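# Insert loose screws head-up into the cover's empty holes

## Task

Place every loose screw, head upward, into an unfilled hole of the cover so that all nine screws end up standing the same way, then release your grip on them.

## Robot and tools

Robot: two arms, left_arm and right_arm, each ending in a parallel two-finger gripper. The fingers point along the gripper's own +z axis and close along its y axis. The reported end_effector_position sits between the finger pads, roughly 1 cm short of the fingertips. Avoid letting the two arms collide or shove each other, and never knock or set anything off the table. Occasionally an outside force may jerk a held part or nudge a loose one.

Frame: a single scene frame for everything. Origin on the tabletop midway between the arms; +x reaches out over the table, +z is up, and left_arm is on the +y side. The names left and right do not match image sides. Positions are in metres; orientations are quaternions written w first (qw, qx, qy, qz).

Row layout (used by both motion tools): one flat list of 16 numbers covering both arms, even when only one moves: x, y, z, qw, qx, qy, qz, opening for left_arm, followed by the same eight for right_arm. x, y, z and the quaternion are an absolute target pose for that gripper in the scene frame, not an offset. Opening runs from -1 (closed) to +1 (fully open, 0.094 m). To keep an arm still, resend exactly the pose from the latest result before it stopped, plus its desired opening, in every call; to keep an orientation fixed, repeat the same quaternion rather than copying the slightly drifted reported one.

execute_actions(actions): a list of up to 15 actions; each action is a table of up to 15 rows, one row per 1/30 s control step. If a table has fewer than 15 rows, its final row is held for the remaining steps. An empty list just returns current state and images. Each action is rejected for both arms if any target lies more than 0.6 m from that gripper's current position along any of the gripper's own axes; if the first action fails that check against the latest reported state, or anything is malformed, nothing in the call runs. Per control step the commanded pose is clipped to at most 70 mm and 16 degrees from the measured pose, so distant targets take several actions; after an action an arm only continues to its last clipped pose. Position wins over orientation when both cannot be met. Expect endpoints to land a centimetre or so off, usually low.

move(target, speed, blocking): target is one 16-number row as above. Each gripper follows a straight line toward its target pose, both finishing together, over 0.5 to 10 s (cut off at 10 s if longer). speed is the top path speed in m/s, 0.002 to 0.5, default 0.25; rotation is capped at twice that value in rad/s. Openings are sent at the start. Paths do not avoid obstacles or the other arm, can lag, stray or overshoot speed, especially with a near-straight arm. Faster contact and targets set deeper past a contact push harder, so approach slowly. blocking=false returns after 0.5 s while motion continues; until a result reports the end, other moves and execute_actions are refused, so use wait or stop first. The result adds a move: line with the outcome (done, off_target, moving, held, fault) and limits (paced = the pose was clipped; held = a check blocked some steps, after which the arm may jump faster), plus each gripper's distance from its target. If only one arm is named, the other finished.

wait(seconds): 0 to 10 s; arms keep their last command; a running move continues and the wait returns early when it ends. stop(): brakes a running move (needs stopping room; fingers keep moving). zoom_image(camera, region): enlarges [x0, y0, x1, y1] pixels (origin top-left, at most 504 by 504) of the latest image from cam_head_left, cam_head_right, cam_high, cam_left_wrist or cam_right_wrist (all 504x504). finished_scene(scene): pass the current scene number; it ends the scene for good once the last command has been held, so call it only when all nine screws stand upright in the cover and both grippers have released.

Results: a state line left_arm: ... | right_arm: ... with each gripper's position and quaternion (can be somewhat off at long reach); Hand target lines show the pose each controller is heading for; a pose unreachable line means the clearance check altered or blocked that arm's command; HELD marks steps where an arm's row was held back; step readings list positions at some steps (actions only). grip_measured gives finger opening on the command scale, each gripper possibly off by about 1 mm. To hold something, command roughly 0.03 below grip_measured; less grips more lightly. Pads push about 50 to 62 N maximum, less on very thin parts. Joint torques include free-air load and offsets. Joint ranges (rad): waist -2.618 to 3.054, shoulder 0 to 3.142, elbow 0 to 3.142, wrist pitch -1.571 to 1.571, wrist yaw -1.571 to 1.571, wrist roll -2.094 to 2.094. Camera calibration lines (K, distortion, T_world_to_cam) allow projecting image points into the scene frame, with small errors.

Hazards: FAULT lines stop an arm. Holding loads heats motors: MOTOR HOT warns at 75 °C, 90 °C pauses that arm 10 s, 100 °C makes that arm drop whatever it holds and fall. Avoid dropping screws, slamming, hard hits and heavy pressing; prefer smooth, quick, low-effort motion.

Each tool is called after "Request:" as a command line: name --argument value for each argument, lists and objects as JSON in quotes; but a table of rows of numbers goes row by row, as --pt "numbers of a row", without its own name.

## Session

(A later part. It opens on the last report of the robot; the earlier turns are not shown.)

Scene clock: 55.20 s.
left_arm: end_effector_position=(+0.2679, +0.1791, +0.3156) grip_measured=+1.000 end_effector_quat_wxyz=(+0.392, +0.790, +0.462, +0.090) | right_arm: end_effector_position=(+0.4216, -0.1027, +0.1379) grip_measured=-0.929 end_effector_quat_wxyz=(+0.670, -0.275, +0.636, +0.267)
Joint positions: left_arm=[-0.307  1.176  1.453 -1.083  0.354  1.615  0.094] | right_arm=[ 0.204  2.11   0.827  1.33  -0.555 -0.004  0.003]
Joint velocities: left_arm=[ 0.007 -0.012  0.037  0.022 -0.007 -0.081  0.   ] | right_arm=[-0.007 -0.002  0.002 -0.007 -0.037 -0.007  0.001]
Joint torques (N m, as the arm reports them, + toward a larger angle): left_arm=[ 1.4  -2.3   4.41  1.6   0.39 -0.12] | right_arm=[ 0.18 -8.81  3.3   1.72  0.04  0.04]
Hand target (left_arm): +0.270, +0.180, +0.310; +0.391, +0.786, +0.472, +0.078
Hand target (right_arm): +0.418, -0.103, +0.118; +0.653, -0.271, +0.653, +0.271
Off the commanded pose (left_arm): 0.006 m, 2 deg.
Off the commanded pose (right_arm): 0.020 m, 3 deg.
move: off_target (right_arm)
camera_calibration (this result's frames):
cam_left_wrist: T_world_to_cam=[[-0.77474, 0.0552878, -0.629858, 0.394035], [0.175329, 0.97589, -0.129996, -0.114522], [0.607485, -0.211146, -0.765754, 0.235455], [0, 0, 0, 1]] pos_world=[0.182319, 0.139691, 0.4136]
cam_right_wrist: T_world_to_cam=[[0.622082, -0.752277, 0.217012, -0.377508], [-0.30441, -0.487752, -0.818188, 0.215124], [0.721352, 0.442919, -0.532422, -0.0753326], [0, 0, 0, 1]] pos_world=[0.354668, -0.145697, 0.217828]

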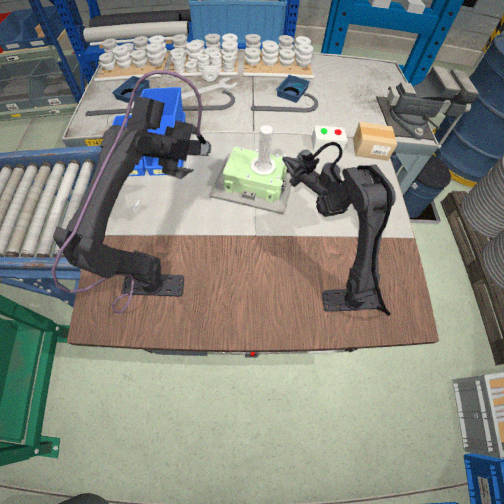

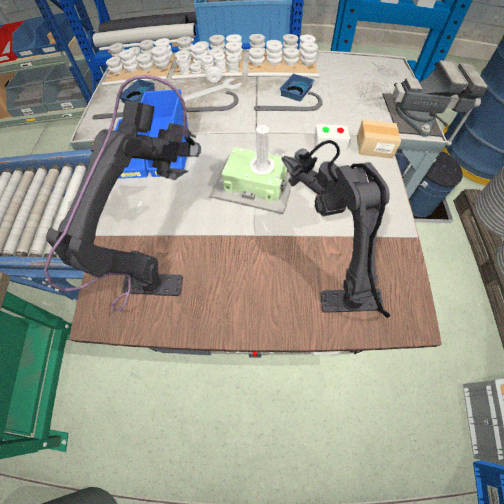

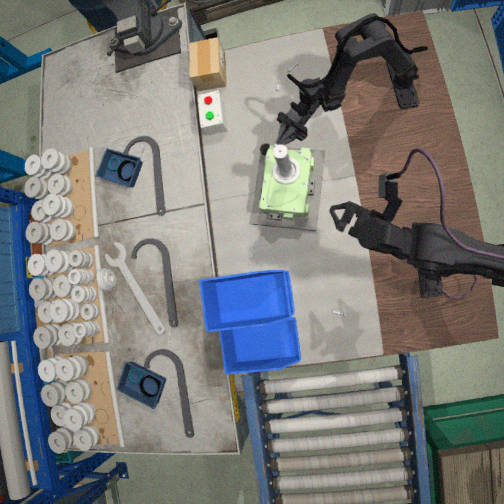

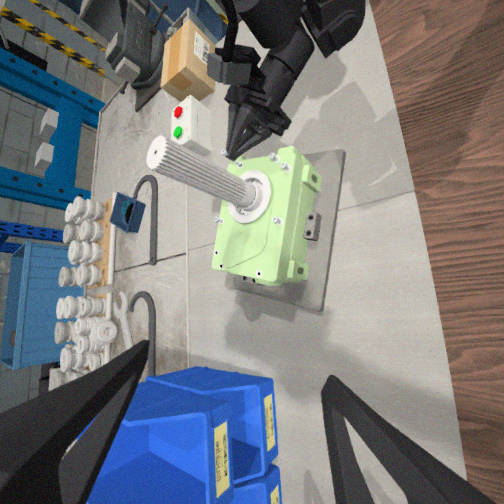

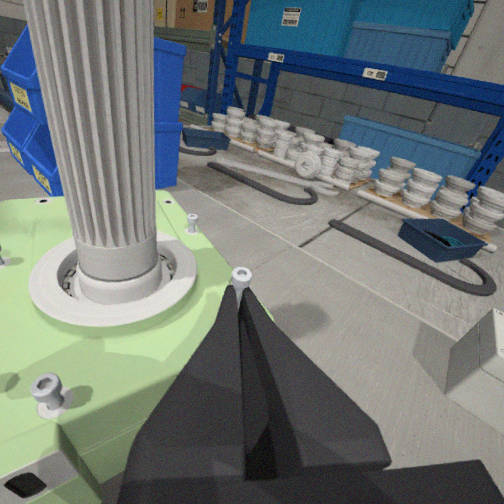

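Request:
move --target '[0.27,0.18,0.31,0.391,0.786,0.472,0.078,1, 0.411,-0.098,0.14,0.653,-0.271,0.653,0.271,-1]' --speed 0.02

Request:
zoom_image --camera "cam_left_wrist" --region '[200, 120, 280, 200]'

Scene clock: 56.83 s.
left_arm: end_effector_position=(+0.2679, +0.1791, +0.3156) grip_measured=+1.000 end_effector_quat_wxyz=(+0.392, +0.790, +0.462, +0.090) | right_arm: end_effector_position=(+0.4159, -0.1003, +0.1379) grip_measured=-0.929 end_effector_quat_wxyz=(+0.659, -0.272, +0.648, +0.268)
Joint positions: left_arm=[-0.307  1.176  1.453 -1.083  0.354  1.615  0.094] | right_arm=[ 0.216  2.07   0.805  1.278 -0.541 -0.004  0.003]
Joint velocities: left_arm=[-0.032 -0.002 -0.002  0.007 -0.051 -0.051  0.   ] | right_arm=[-0.017 -0.022  0.012  0.022  0.007 -0.051  0.001]
Joint torques (N m, as the arm reports them, + toward a larger angle): left_arm=[ 1.4  -2.31  4.41  1.6   0.39 -0.12] | right_arm=[  0.6  -13.07   3.7    1.52   0.06   0.04]
Hand target (left_arm): +0.270, +0.180, +0.310; +0.391, +0.786, +0.472, +0.078
Hand target (right_arm): +0.411, -0.098, +0.140; +0.653, -0.271, +0.653, +0.271
Off the commanded pose (left_arm): 0.006 m, 2 deg.
Off the commanded pose (right_arm): 0.006 m, 1 deg.
move: done
camera_calibration (this result's frames):
cam_left_wrist: T_world_to_cam=[[-0.77474, 0.0552878, -0.629858, 0.394035], [0.175329, 0.97589, -0.129996, -0.114522], [0.607485, -0.211146, -0.765754, 0.235455], [0, 0, 0, 1]] pos_world=[0.182319, 0.139691, 0.4136]
cam_right_wrist: T_world_to_cam=[[0.626799, -0.752574, 0.201878, -0.372102], [-0.333049, -0.492997, -0.803762, 0.224004], [0.704415, 0.436562, -0.559654, -0.0621822], [0, 0, 0, 1]] pos_world=[0.35164, -0.142455, 0.220364]

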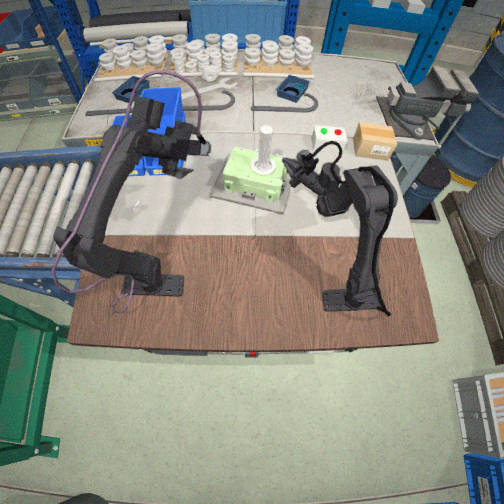

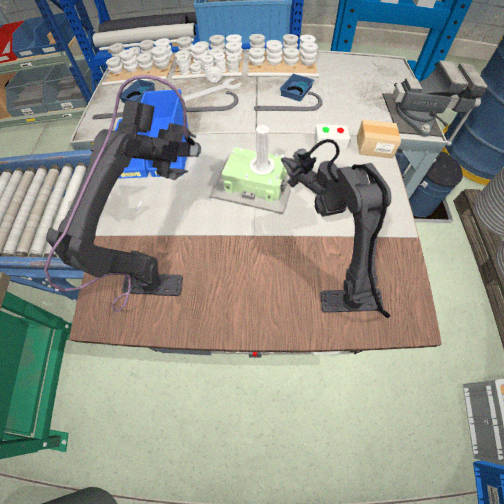

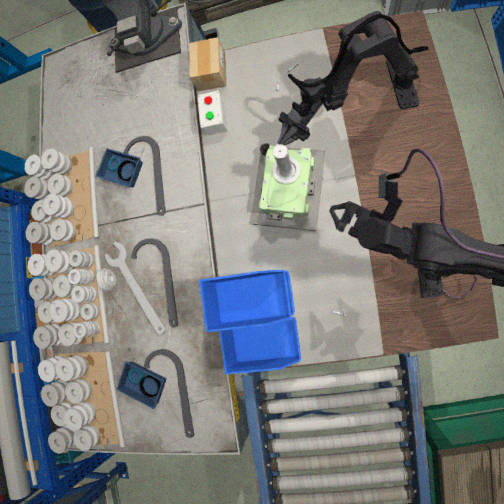

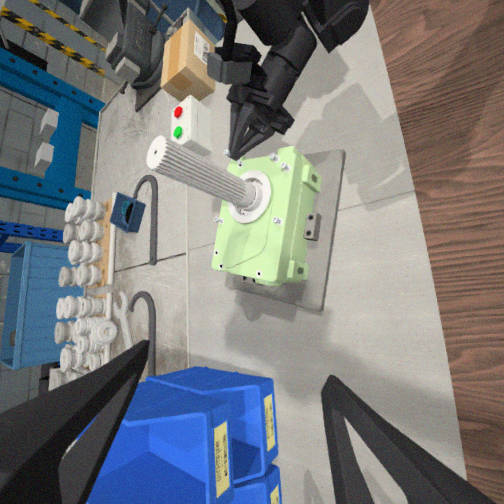

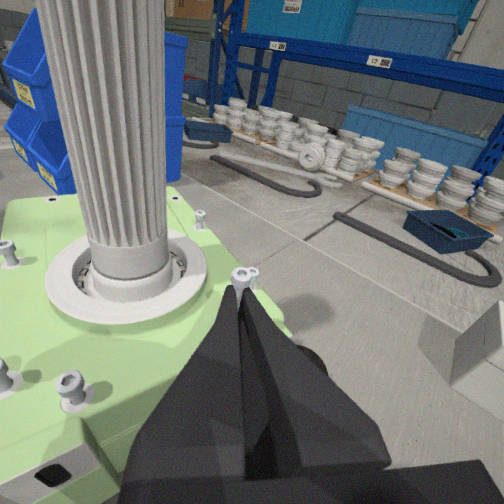

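Region (200, 120, 280, 200) of cam_left_wrist's 504x504 image, scaled by 6.300, with more detail than that image has.

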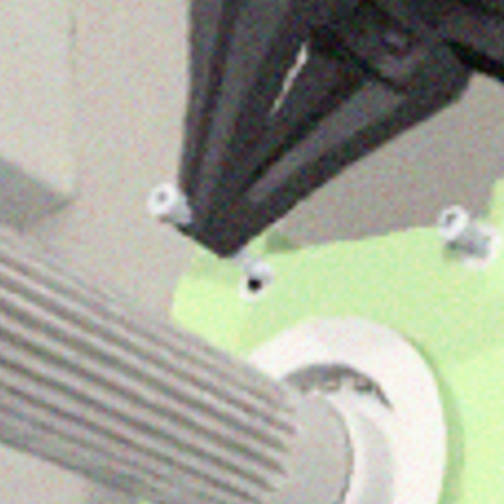

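Request:
move --target '[0.27,0.18,0.31,0.391,0.786,0.472,0.078,1, 0.423,-0.099,0.125,0.653,-0.271,0.653,0.271,-1]' --speed 0.02

Request:
zoom_image --camera "cam_left_wrist" --region '[200, 120, 280, 200]'

Scene clock: 57.97 s.
left_arm: end_effector_position=(+0.2679, +0.1791, +0.3156) grip_measured=+1.000 end_effector_quat_wxyz=(+0.392, +0.790, +0.462, +0.090) | right_arm: end_effector_position=(+0.4182, -0.0995, +0.1376) grip_measured=-0.929 end_effector_quat_wxyz=(+0.665, -0.274, +0.641, +0.268)
Joint positions: left_arm=[-0.307  1.176  1.453 -1.083  0.354  1.615  0.094] | right_arm=[ 0.216  2.092  0.816  1.309 -0.542 -0.004  0.003]
Joint velocities: left_arm=[ 0.002 -0.012 -0.027 -0.007  0.081 -0.037  0.   ] | right_arm=[-0.002  0.017 -0.022  0.022 -0.066  0.022 -0.   ]
Joint torques (N m, as the arm reports them, + toward a larger angle): left_arm=[ 1.39 -2.32  4.43  1.6   0.39 -0.12] | right_arm=[-0.13 -8.43  6.37  1.57 -0.02  0.04]
Hand target (left_arm): +0.270, +0.180, +0.310; +0.391, +0.786, +0.472, +0.078
Hand target (right_arm): +0.422, -0.099, +0.125; +0.653, -0.271, +0.653, +0.271
Off the commanded pose (left_arm): 0.006 m, 2 deg.
Off the commanded pose (right_arm): 0.014 m, 2 deg.
move: off_target (right_arm)
camera_calibration (this result's frames):
cam_left_wrist: T_world_to_cam=[[-0.77474, 0.0552878, -0.629858, 0.394035], [0.175329, 0.97589, -0.129996, -0.114522], [0.607485, -0.211146, -0.765754, 0.235455], [0, 0, 0, 1]] pos_world=[0.182319, 0.139691, 0.4136]
cam_right_wrist: T_world_to_cam=[[0.624212, -0.752543, 0.209852, -0.372876], [-0.31764, -0.489869, -0.81187, 0.219925], [0.713768, 0.440122, -0.54482, -0.0698813], [0, 0, 0, 1]] pos_world=[0.352489, -0.142115, 0.218726]

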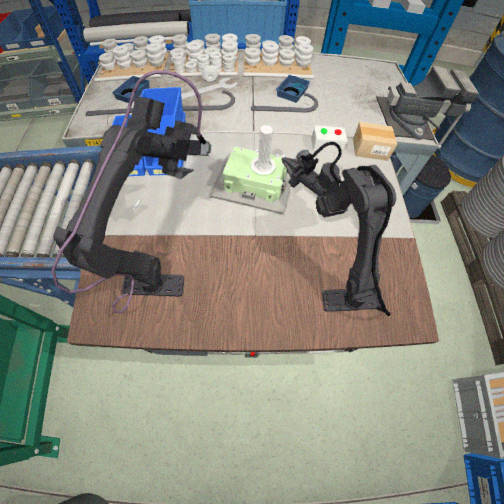

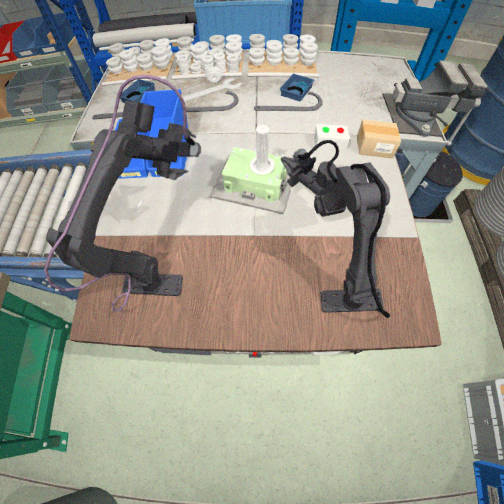

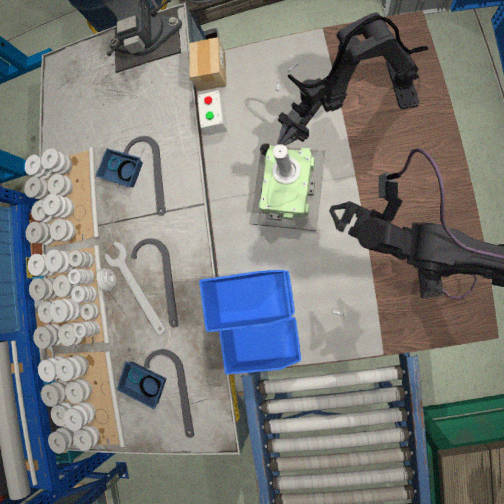

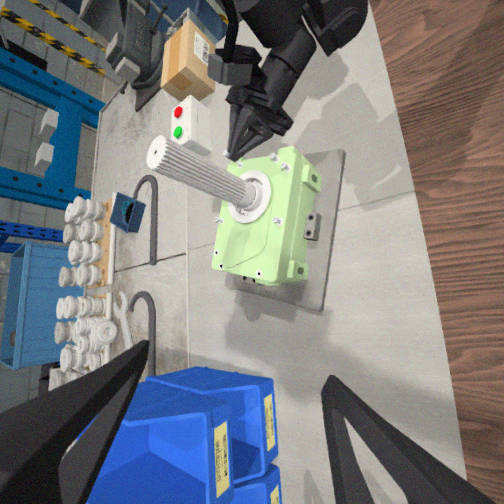

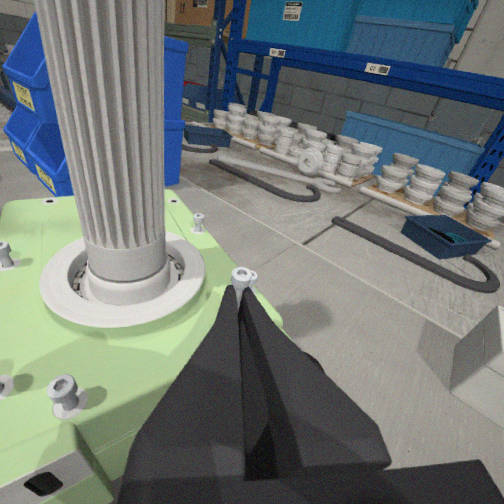

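Region (200, 120, 280, 200) of cam_left_wrist's 504x504 image, scaled by 6.300, with more detail than that image has.

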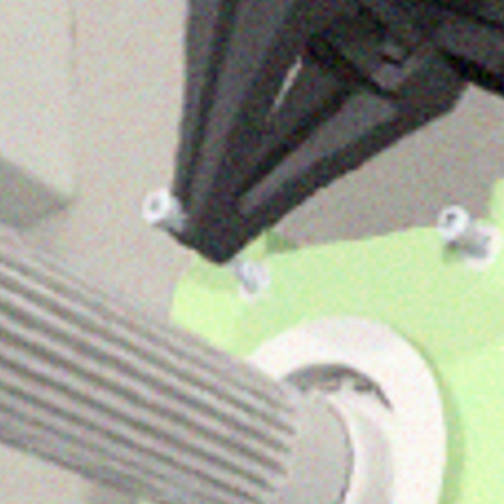

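Request:
move --target '[0.27,0.18,0.31,0.391,0.786,0.472,0.078,1, 0.4182,-0.0995,0.13,0.653,-0.271,0.653,0.271,-0.87]' --speed 0.02

Request:
zoom_image --camera "cam_left_wrist" --region '[200, 120, 280, 200]'

Scene clock: 59.17 s.
left_arm: end_effector_position=(+0.2679, +0.1791, +0.3156) grip_measured=+1.000 end_effector_quat_wxyz=(+0.392, +0.790, +0.462, +0.090) | right_arm: end_effector_position=(+0.4183, -0.0995, +0.1357) grip_measured=-0.872 end_effector_quat_wxyz=(+0.662, -0.273, +0.644, +0.268)
Joint positions: left_arm=[-0.307  1.176  1.453 -1.083  0.354  1.615  0.094] | right_arm=[ 0.216  2.092  0.816  1.3   -0.542 -0.004  0.006]
Joint velocities: left_arm=[-0.002 -0.007  0.012 -0.007  0.037 -0.022  0.   ] | right_arm=[ 0.007 -0.002 -0.002 -0.095 -0.022  0.022  0.   ]
Joint torques (N m, as the arm reports them, + toward a larger angle): left_arm=[ 1.39 -2.3   4.43  1.6   0.4  -0.12] | right_arm=[  0.02 -10.7    4.94   1.55   0.     0.03]
Hand target (left_arm): +0.270, +0.180, +0.310; +0.391, +0.786, +0.472, +0.078
Hand target (right_arm): +0.418, -0.100, +0.130; +0.653, -0.271, +0.653, +0.271
Off the commanded pose (left_arm): 0.006 m, 2 deg.
Off the commanded pose (right_arm): 0.006 m, 1 deg.
move: done
camera_calibration (this result's frames):
cam_left_wrist: T_world_to_cam=[[-0.77474, 0.0552878, -0.629858, 0.394035], [0.175329, 0.97589, -0.129996, -0.114522], [0.607485, -0.211146, -0.765754, 0.235455], [0, 0, 0, 1]] pos_world=[0.182319, 0.139691, 0.4136]
cam_right_wrist: T_world_to_cam=[[0.625983, -0.752102, 0.206127, -0.372679], [-0.324536, -0.491587, -0.808096, 0.22056], [0.7091, 0.438958, -0.551809, -0.0682041], [0, 0, 0, 1]] pos_world=[0.353233, -0.141929, 0.217417]

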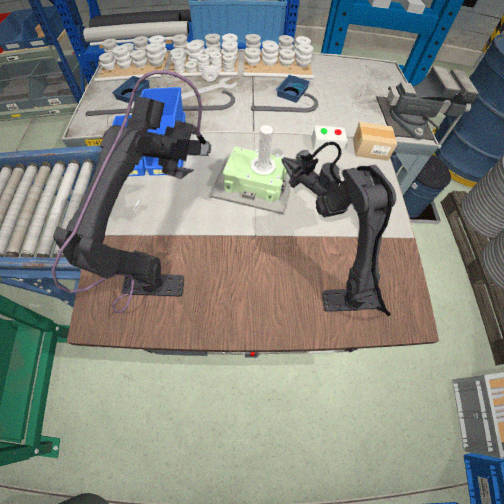

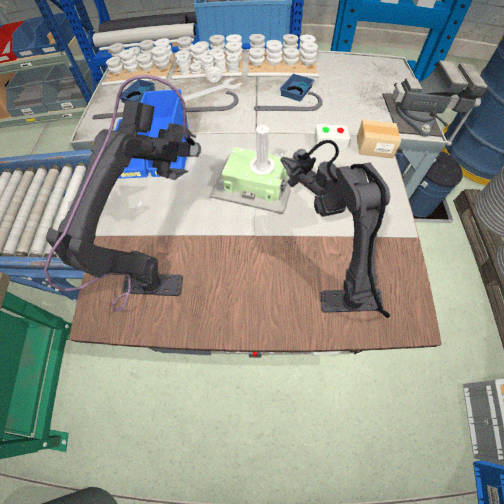

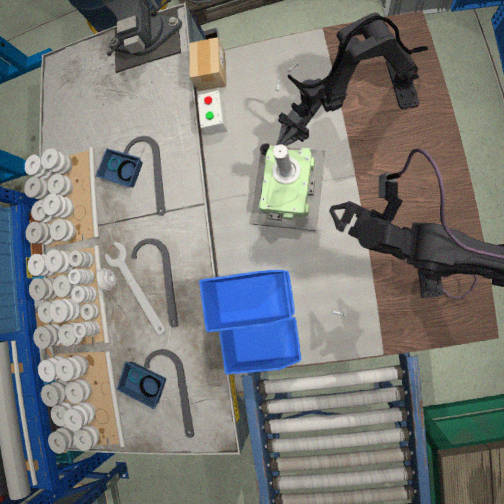

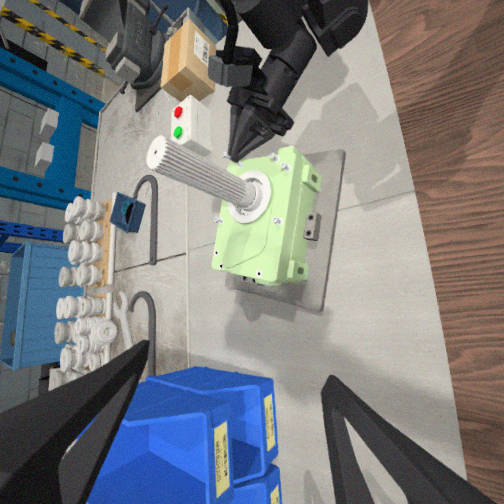

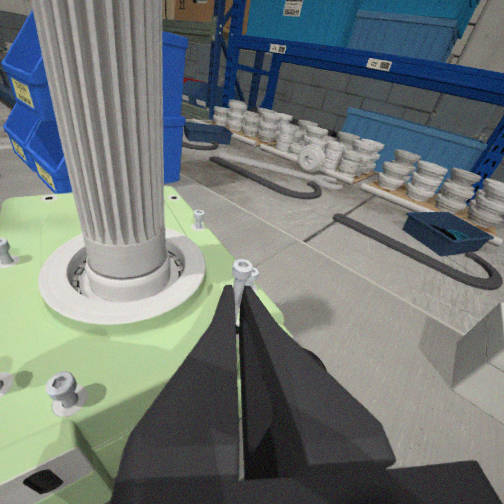

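Region (200, 120, 280, 200) of cam_left_wrist's 504x504 image, scaled by 6.300, with more detail than that image has.

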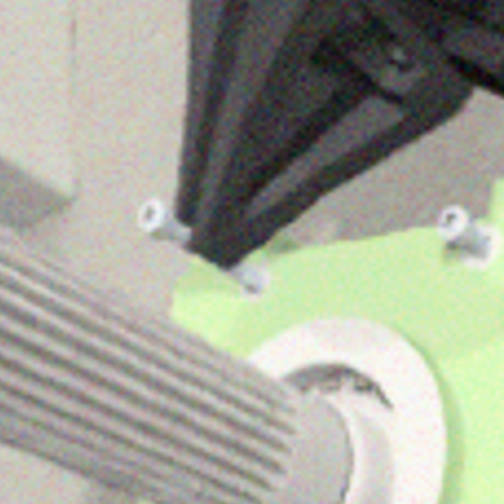

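Request:
move --target '[0.27,0.18,0.31,0.391,0.786,0.472,0.078,1, 0.427,-0.091,0.134,0.653,-0.271,0.653,0.271,-0.87]' --speed 0.02

Request:
zoom_image --camera "cam_left_wrist" --region '[200, 120, 280, 200]'

Scene clock: 60.43 s.
left_arm: end_effector_position=(+0.2679, +0.1791, +0.3156) grip_measured=+1.000 end_effector_quat_wxyz=(+0.392, +0.790, +0.462, +0.090) | right_arm: end_effector_position=(+0.4234, -0.0953, +0.1370) grip_measured=-0.872 end_effector_quat_wxyz=(+0.658, -0.273, +0.648, +0.269)
Joint positions: left_arm=[-0.307  1.176  1.453 -1.083  0.354  1.615  0.094] | right_arm=[ 0.225  2.092  0.843  1.262 -0.533 -0.004  0.006]
Joint velocities: left_arm=[ 0.002  0.007 -0.007 -0.037 -0.007 -0.051  0.   ] | right_arm=[ 0.012 -0.002 -0.017  0.022 -0.022 -0.037 -0.002]
Joint torques (N m, as the arm reports them, + toward a larger angle): left_arm=[ 1.4  -2.3   4.42  1.59  0.39 -0.12] | right_arm=[  0.5  -10.11   6.77   1.6    0.07   0.04]
Hand target (left_arm): +0.270, +0.180, +0.310; +0.391, +0.786, +0.472, +0.078
Hand target (right_arm): +0.427, -0.091, +0.134; +0.653, -0.271, +0.653, +0.271
Off the commanded pose (left_arm): 0.006 m, 2 deg.
Off the commanded pose (right_arm): 0.006 m, 1 deg.
move: done
camera_calibration (this result's frames):
cam_left_wrist: T_world_to_cam=[[-0.77474, 0.0552878, -0.629858, 0.394035], [0.175329, 0.97589, -0.129996, -0.114522], [0.607485, -0.211146, -0.765754, 0.235455], [0, 0, 0, 1]] pos_world=[0.182319, 0.139691, 0.4136]
cam_right_wrist: T_world_to_cam=[[0.627454, -0.752096, 0.201628, -0.37298], [-0.332989, -0.493248, -0.803632, 0.228187], [0.703861, 0.437102, -0.55993, -0.069817], [0, 0, 0, 1]] pos_world=[0.359153, -0.137446, 0.219489]

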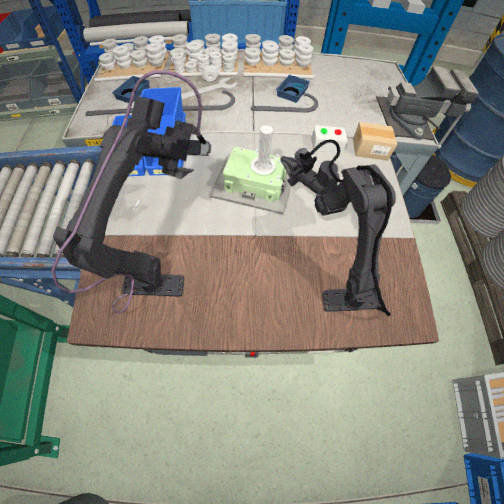

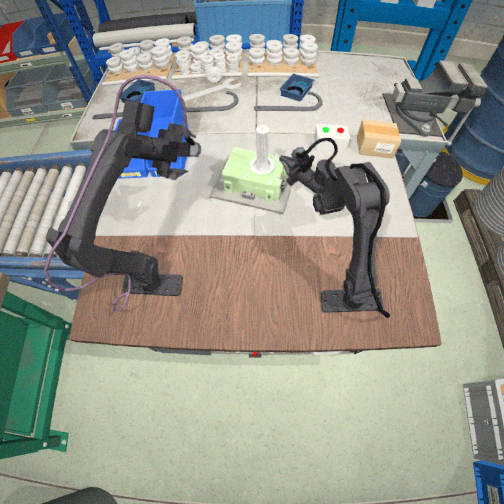

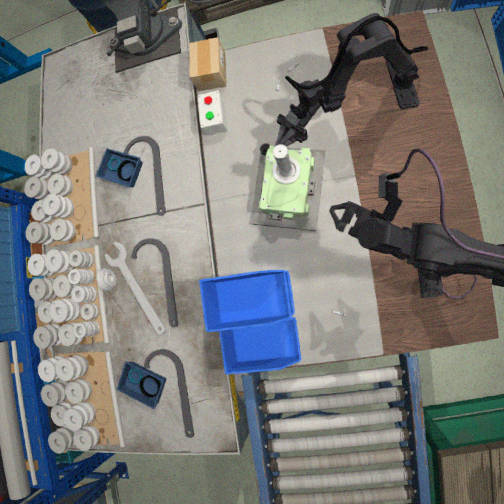

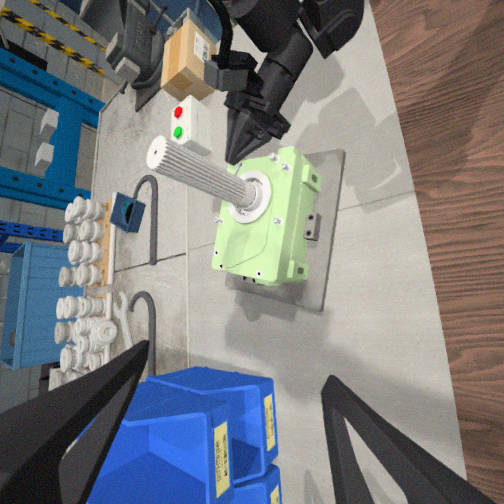

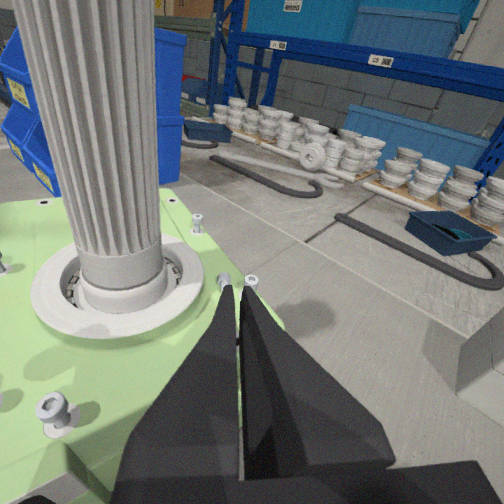

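Region (200, 120, 280, 200) of cam_left_wrist's 504x504 image, scaled by 6.300, with more detail than that image has.

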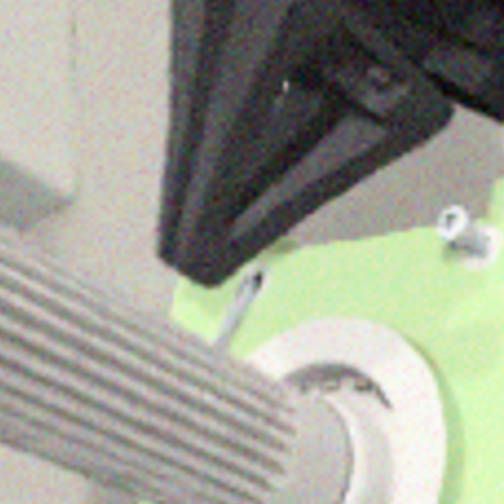

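Request:
move --target '[0.27,0.18,0.31,0.391,0.786,0.472,0.078,1, 0.38,-0.16,0.2,0.653,-0.271,0.653,0.271,-0.2]' --speed 0.1

Request:
move --target '[0.27,0.18,0.31,0.391,0.786,0.472,0.078,1, 0.44,-0.10,0.2,0,-0.407,0.914,0,-0.2]' --speed 0.15

Scene clock: 62.23 s.
left_arm: end_effector_position=(+0.2679, +0.1791, +0.3156) grip_measured=+1.000 end_effector_quat_wxyz=(+0.392, +0.790, +0.462, +0.090) | right_arm: end_effector_position=(+0.3840, -0.1570, +0.1999) grip_measured=-0.202 end_effector_quat_wxyz=(+0.658, -0.273, +0.648, +0.269)
Joint positions: left_arm=[-0.307  1.176  1.453 -1.083  0.354  1.615  0.094] | right_arm=[ 0.061  1.73   0.683  1.059 -0.698 -0.002  0.038]
Joint velocities: left_arm=[-0.022 -0.002  0.012  0.066 -0.066 -0.066  0.   ] | right_arm=[ 0.007 -0.002 -0.012 -0.051  0.051  0.037 -0.001]
Joint torques (N m, as the arm reports them, + toward a larger angle): left_arm=[ 1.4  -2.31  4.43  1.6   0.39 -0.12] | right_arm=[ -0.42 -10.14   4.71   1.53  -0.06   0.01]
Hand target (left_arm): +0.270, +0.180, +0.310; +0.391, +0.786, +0.472, +0.078
Hand target (right_arm): +0.380, -0.159, +0.200; +0.653, -0.271, +0.653, +0.271
Off the commanded pose (left_arm): 0.006 m, 2 deg.
Off the commanded pose (right_arm): 0.005 m, 1 deg.
move: done
camera_calibration (this result's frames):
cam_left_wrist: T_world_to_cam=[[-0.77474, 0.0552878, -0.629858, 0.394035], [0.175329, 0.97589, -0.129996, -0.114522], [0.607485, -0.211146, -0.765754, 0.235455], [0, 0, 0, 1]] pos_world=[0.182319, 0.139691, 0.4136]
cam_right_wrist: T_world_to_cam=[[0.628517, -0.751219, 0.201585, -0.407642], [-0.333213, -0.494247, -0.802925, 0.234974], [0.702806, 0.437481, -0.560958, 0.0207875], [0, 0, 0, 1]] pos_world=[0.319897, -0.199187, 0.282502]

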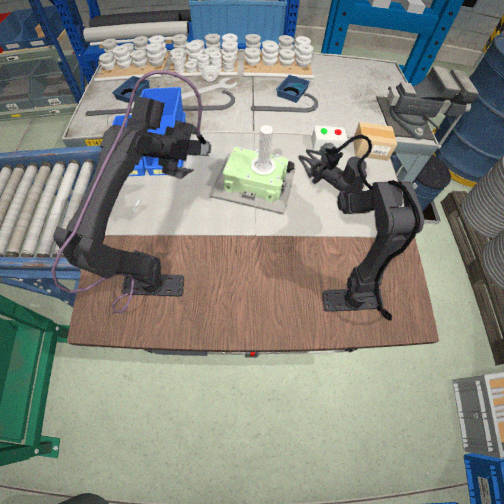

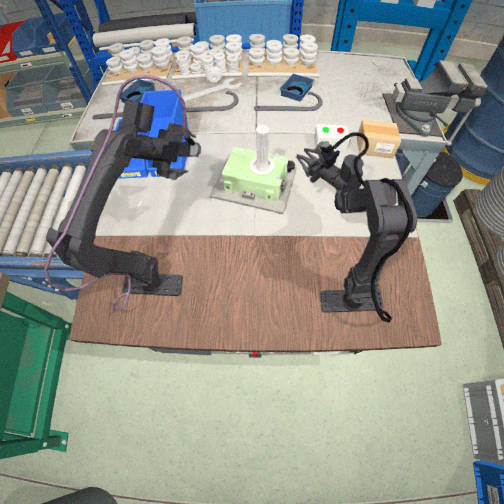

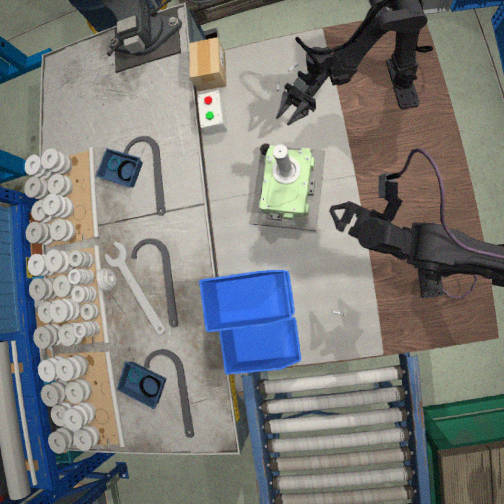

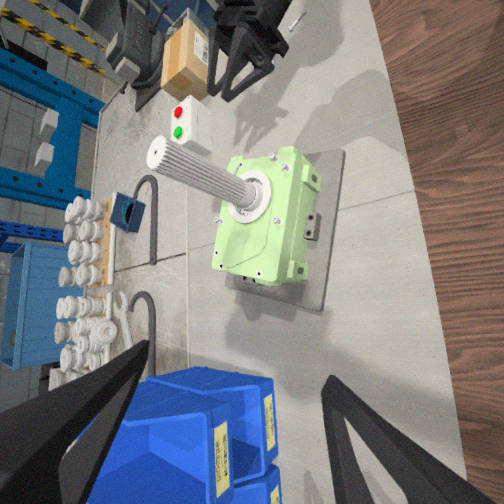

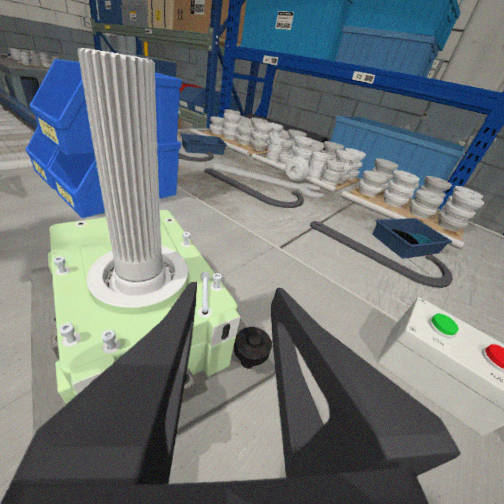

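Scene clock: 67.87 s.
left_arm: end_effector_position=(+0.2679, +0.1791, +0.3156) grip_measured=+1.000 end_effector_quat_wxyz=(+0.392, +0.790, +0.462, +0.090) | right_arm: end_effector_position=(+0.4391, -0.1046, +0.2020) grip_measured=-0.202 end_effector_quat_wxyz=(+0.201, -0.394, +0.897, +0.008)
Joint positions: left_arm=[-0.307  1.176  1.453 -1.083  0.354  1.615  0.094] | right_arm=[ 0.364  2.463  2.841 -1.545 -0.024 -0.43   0.038]
Joint velocities: left_arm=[ 0.007 -0.007 -0.017 -0.022  0.037  0.095  0.   ] | right_arm=[-0.007 -0.002 -0.007 -0.066  0.081 -0.022  0.001]
Joint torques (N m, as the arm reports them, + toward a larger angle): left_arm=[ 1.38 -2.3   4.42  1.6   0.4  -0.12] | right_arm=[  0.57 -13.16   7.56   1.05   0.04   0.05]
Hand target (left_arm): +0.270, +0.180, +0.310; +0.391, +0.786, +0.472, +0.078
Hand target (right_arm): +0.442, -0.100, +0.199; +0.204, -0.394, +0.896, +0.006
Off the commanded pose (left_arm): 0.006 m, 2 deg.
Off the commanded pose (right_arm): 0.005 m, 23 deg; orientation clipped at the last step of the last action.
elbow stopped short (right arm): the move would have taken joint 3 (elbow) straighter than the controller allows; a more bent joint 3 avoids this.
move: off_target (right_arm); limits=paced
camera_calibration (this result's frames):
cam_left_wrist: T_world_to_cam=[[-0.77474, 0.0552878, -0.629858, 0.394035], [0.175329, 0.97589, -0.129996, -0.114522], [0.607485, -0.211146, -0.765754, 0.235455], [0, 0, 0, 1]] pos_world=[0.182319, 0.139691, 0.4136]
cam_right_wrist: T_world_to_cam=[[0.780366, -0.5542, 0.289639, -0.467142], [-0.621987, -0.7357, 0.268102, 0.166092], [0.0645052, -0.389369, -0.91882, 0.226447], [0, 0, 0, 1]] pos_world=[0.453241, -0.0485248, 0.298837]

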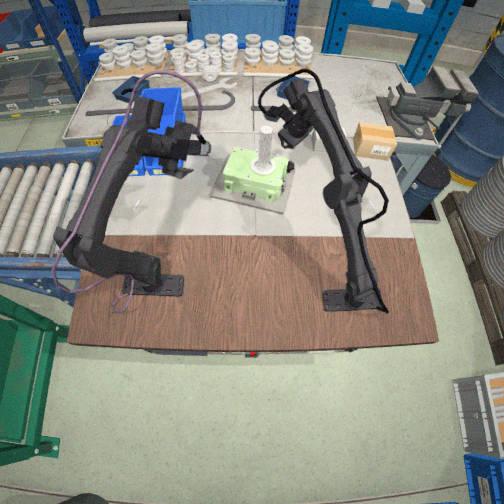

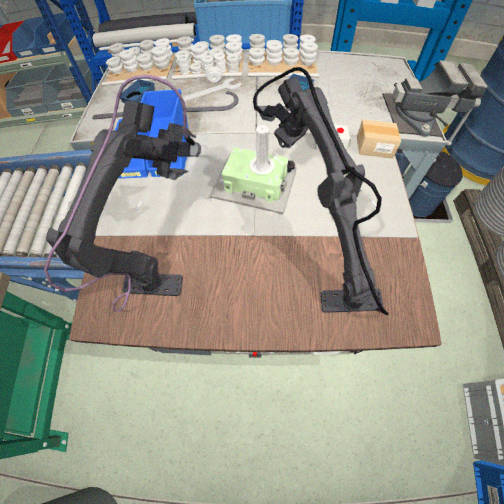

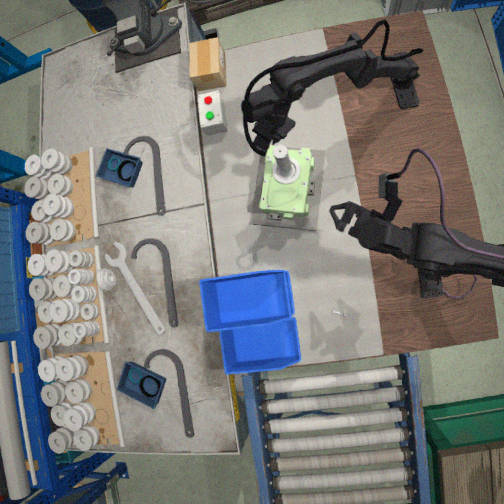

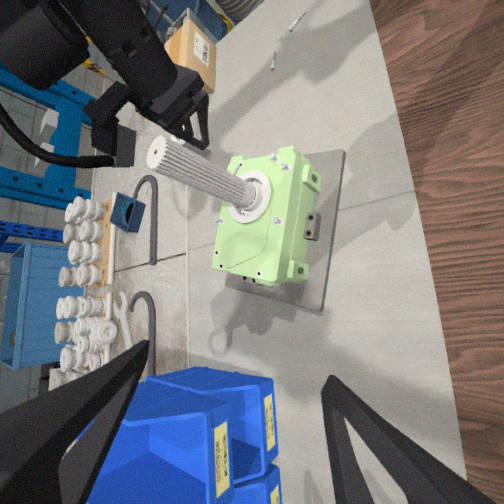

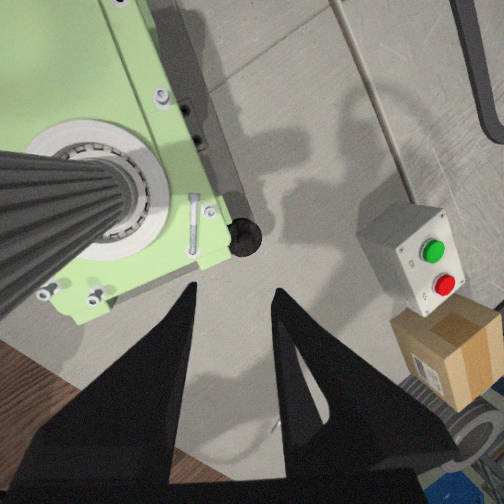

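Request:
move --target '[0.27,0.18,0.31,0.391,0.786,0.472,0.078,1, 0.43,-0.095,0.15,0.275,-0.388,0.872,0.1225,-0.6]' --speed 0.1

Scene clock: 71.03 s.
left_arm: end_effector_position=(+0.2679, +0.1791, +0.3156) grip_measured=+1.000 end_effector_quat_wxyz=(+0.392, +0.790, +0.462, +0.090) | right_arm: end_effector_position=(+0.4312, -0.0928, +0.1379) grip_measured=-0.598 end_effector_quat_wxyz=(+0.263, -0.392, +0.874, +0.117)
Joint positions: left_arm=[-0.307  1.176  1.453 -1.083  0.354  1.615  0.094] | right_arm=[ 0.308  2.088  1.845 -0.803 -0.27  -0.436  0.019]
Joint velocities: left_arm=[ 0.007 -0.022  0.002  0.051 -0.007 -0.066  0.   ] | right_arm=[-0.007  0.007 -0.017 -0.11   0.022 -0.037 -0.   ]
Joint torques (N m, as the arm reports them, + toward a larger angle): left_arm=[ 1.4  -2.31  4.42  1.6   0.4  -0.12] | right_arm=[ -0.46 -15.99   5.93   1.17  -0.25   0.05]
Hand target (left_arm): +0.270, +0.180, +0.310; +0.391, +0.786, +0.472, +0.078
Hand target (right_arm): +0.430, -0.095, +0.150; +0.275, -0.389, +0.871, +0.122
Off the commanded pose (left_arm): 0.006 m, 2 deg.
Off the commanded pose (right_arm): 0.012 m, 2 deg.
move: off_target (right_arm)
camera_calibration (this result's frames):
cam_left_wrist: T_world_to_cam=[[-0.77474, 0.0552878, -0.629858, 0.394035], [0.175329, 0.97589, -0.129996, -0.114522], [0.607485, -0.211146, -0.765754, 0.235455], [0, 0, 0, 1]] pos_world=[0.182319, 0.139691, 0.4136]
cam_right_wrist: T_world_to_cam=[[0.80539, -0.564907, 0.17952, -0.432543], [-0.581529, -0.81168, 0.0547753, 0.191976], [0.11477, -0.148511, -0.982228, 0.181971], [0, 0, 0, 1]] pos_world=[0.439121, -0.0614992, 0.245872]

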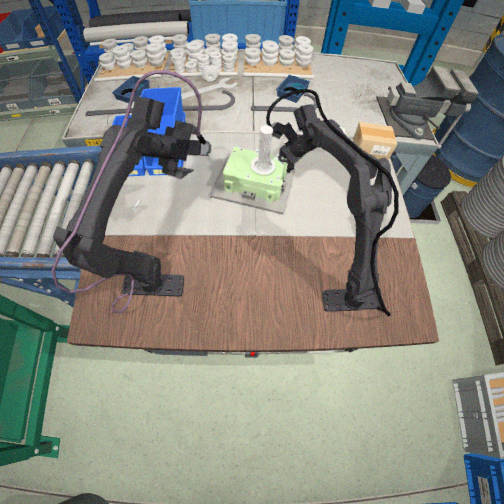

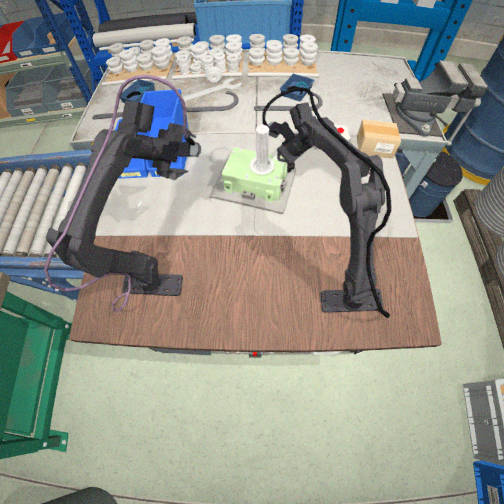

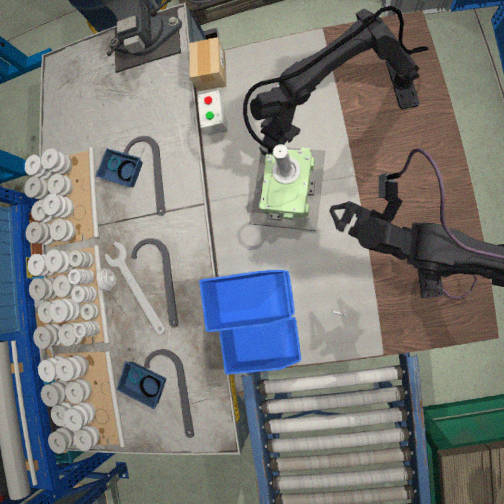

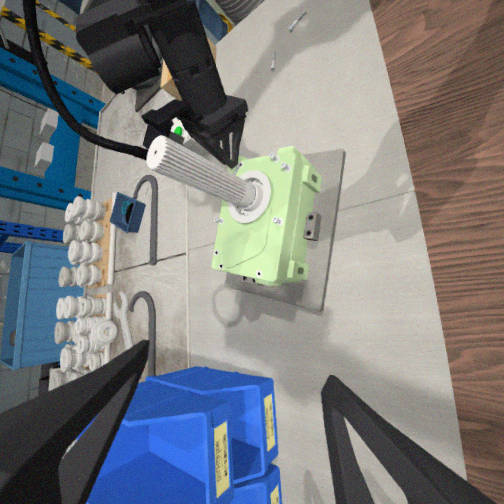

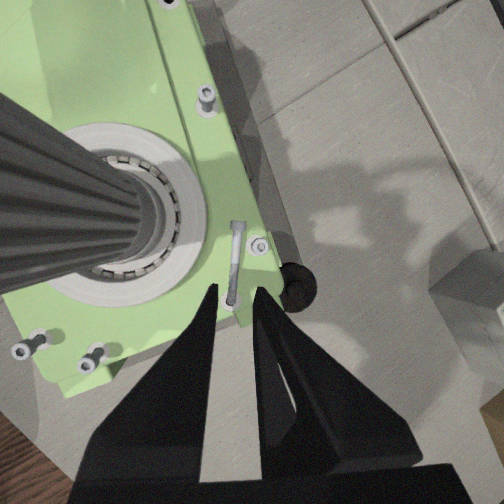

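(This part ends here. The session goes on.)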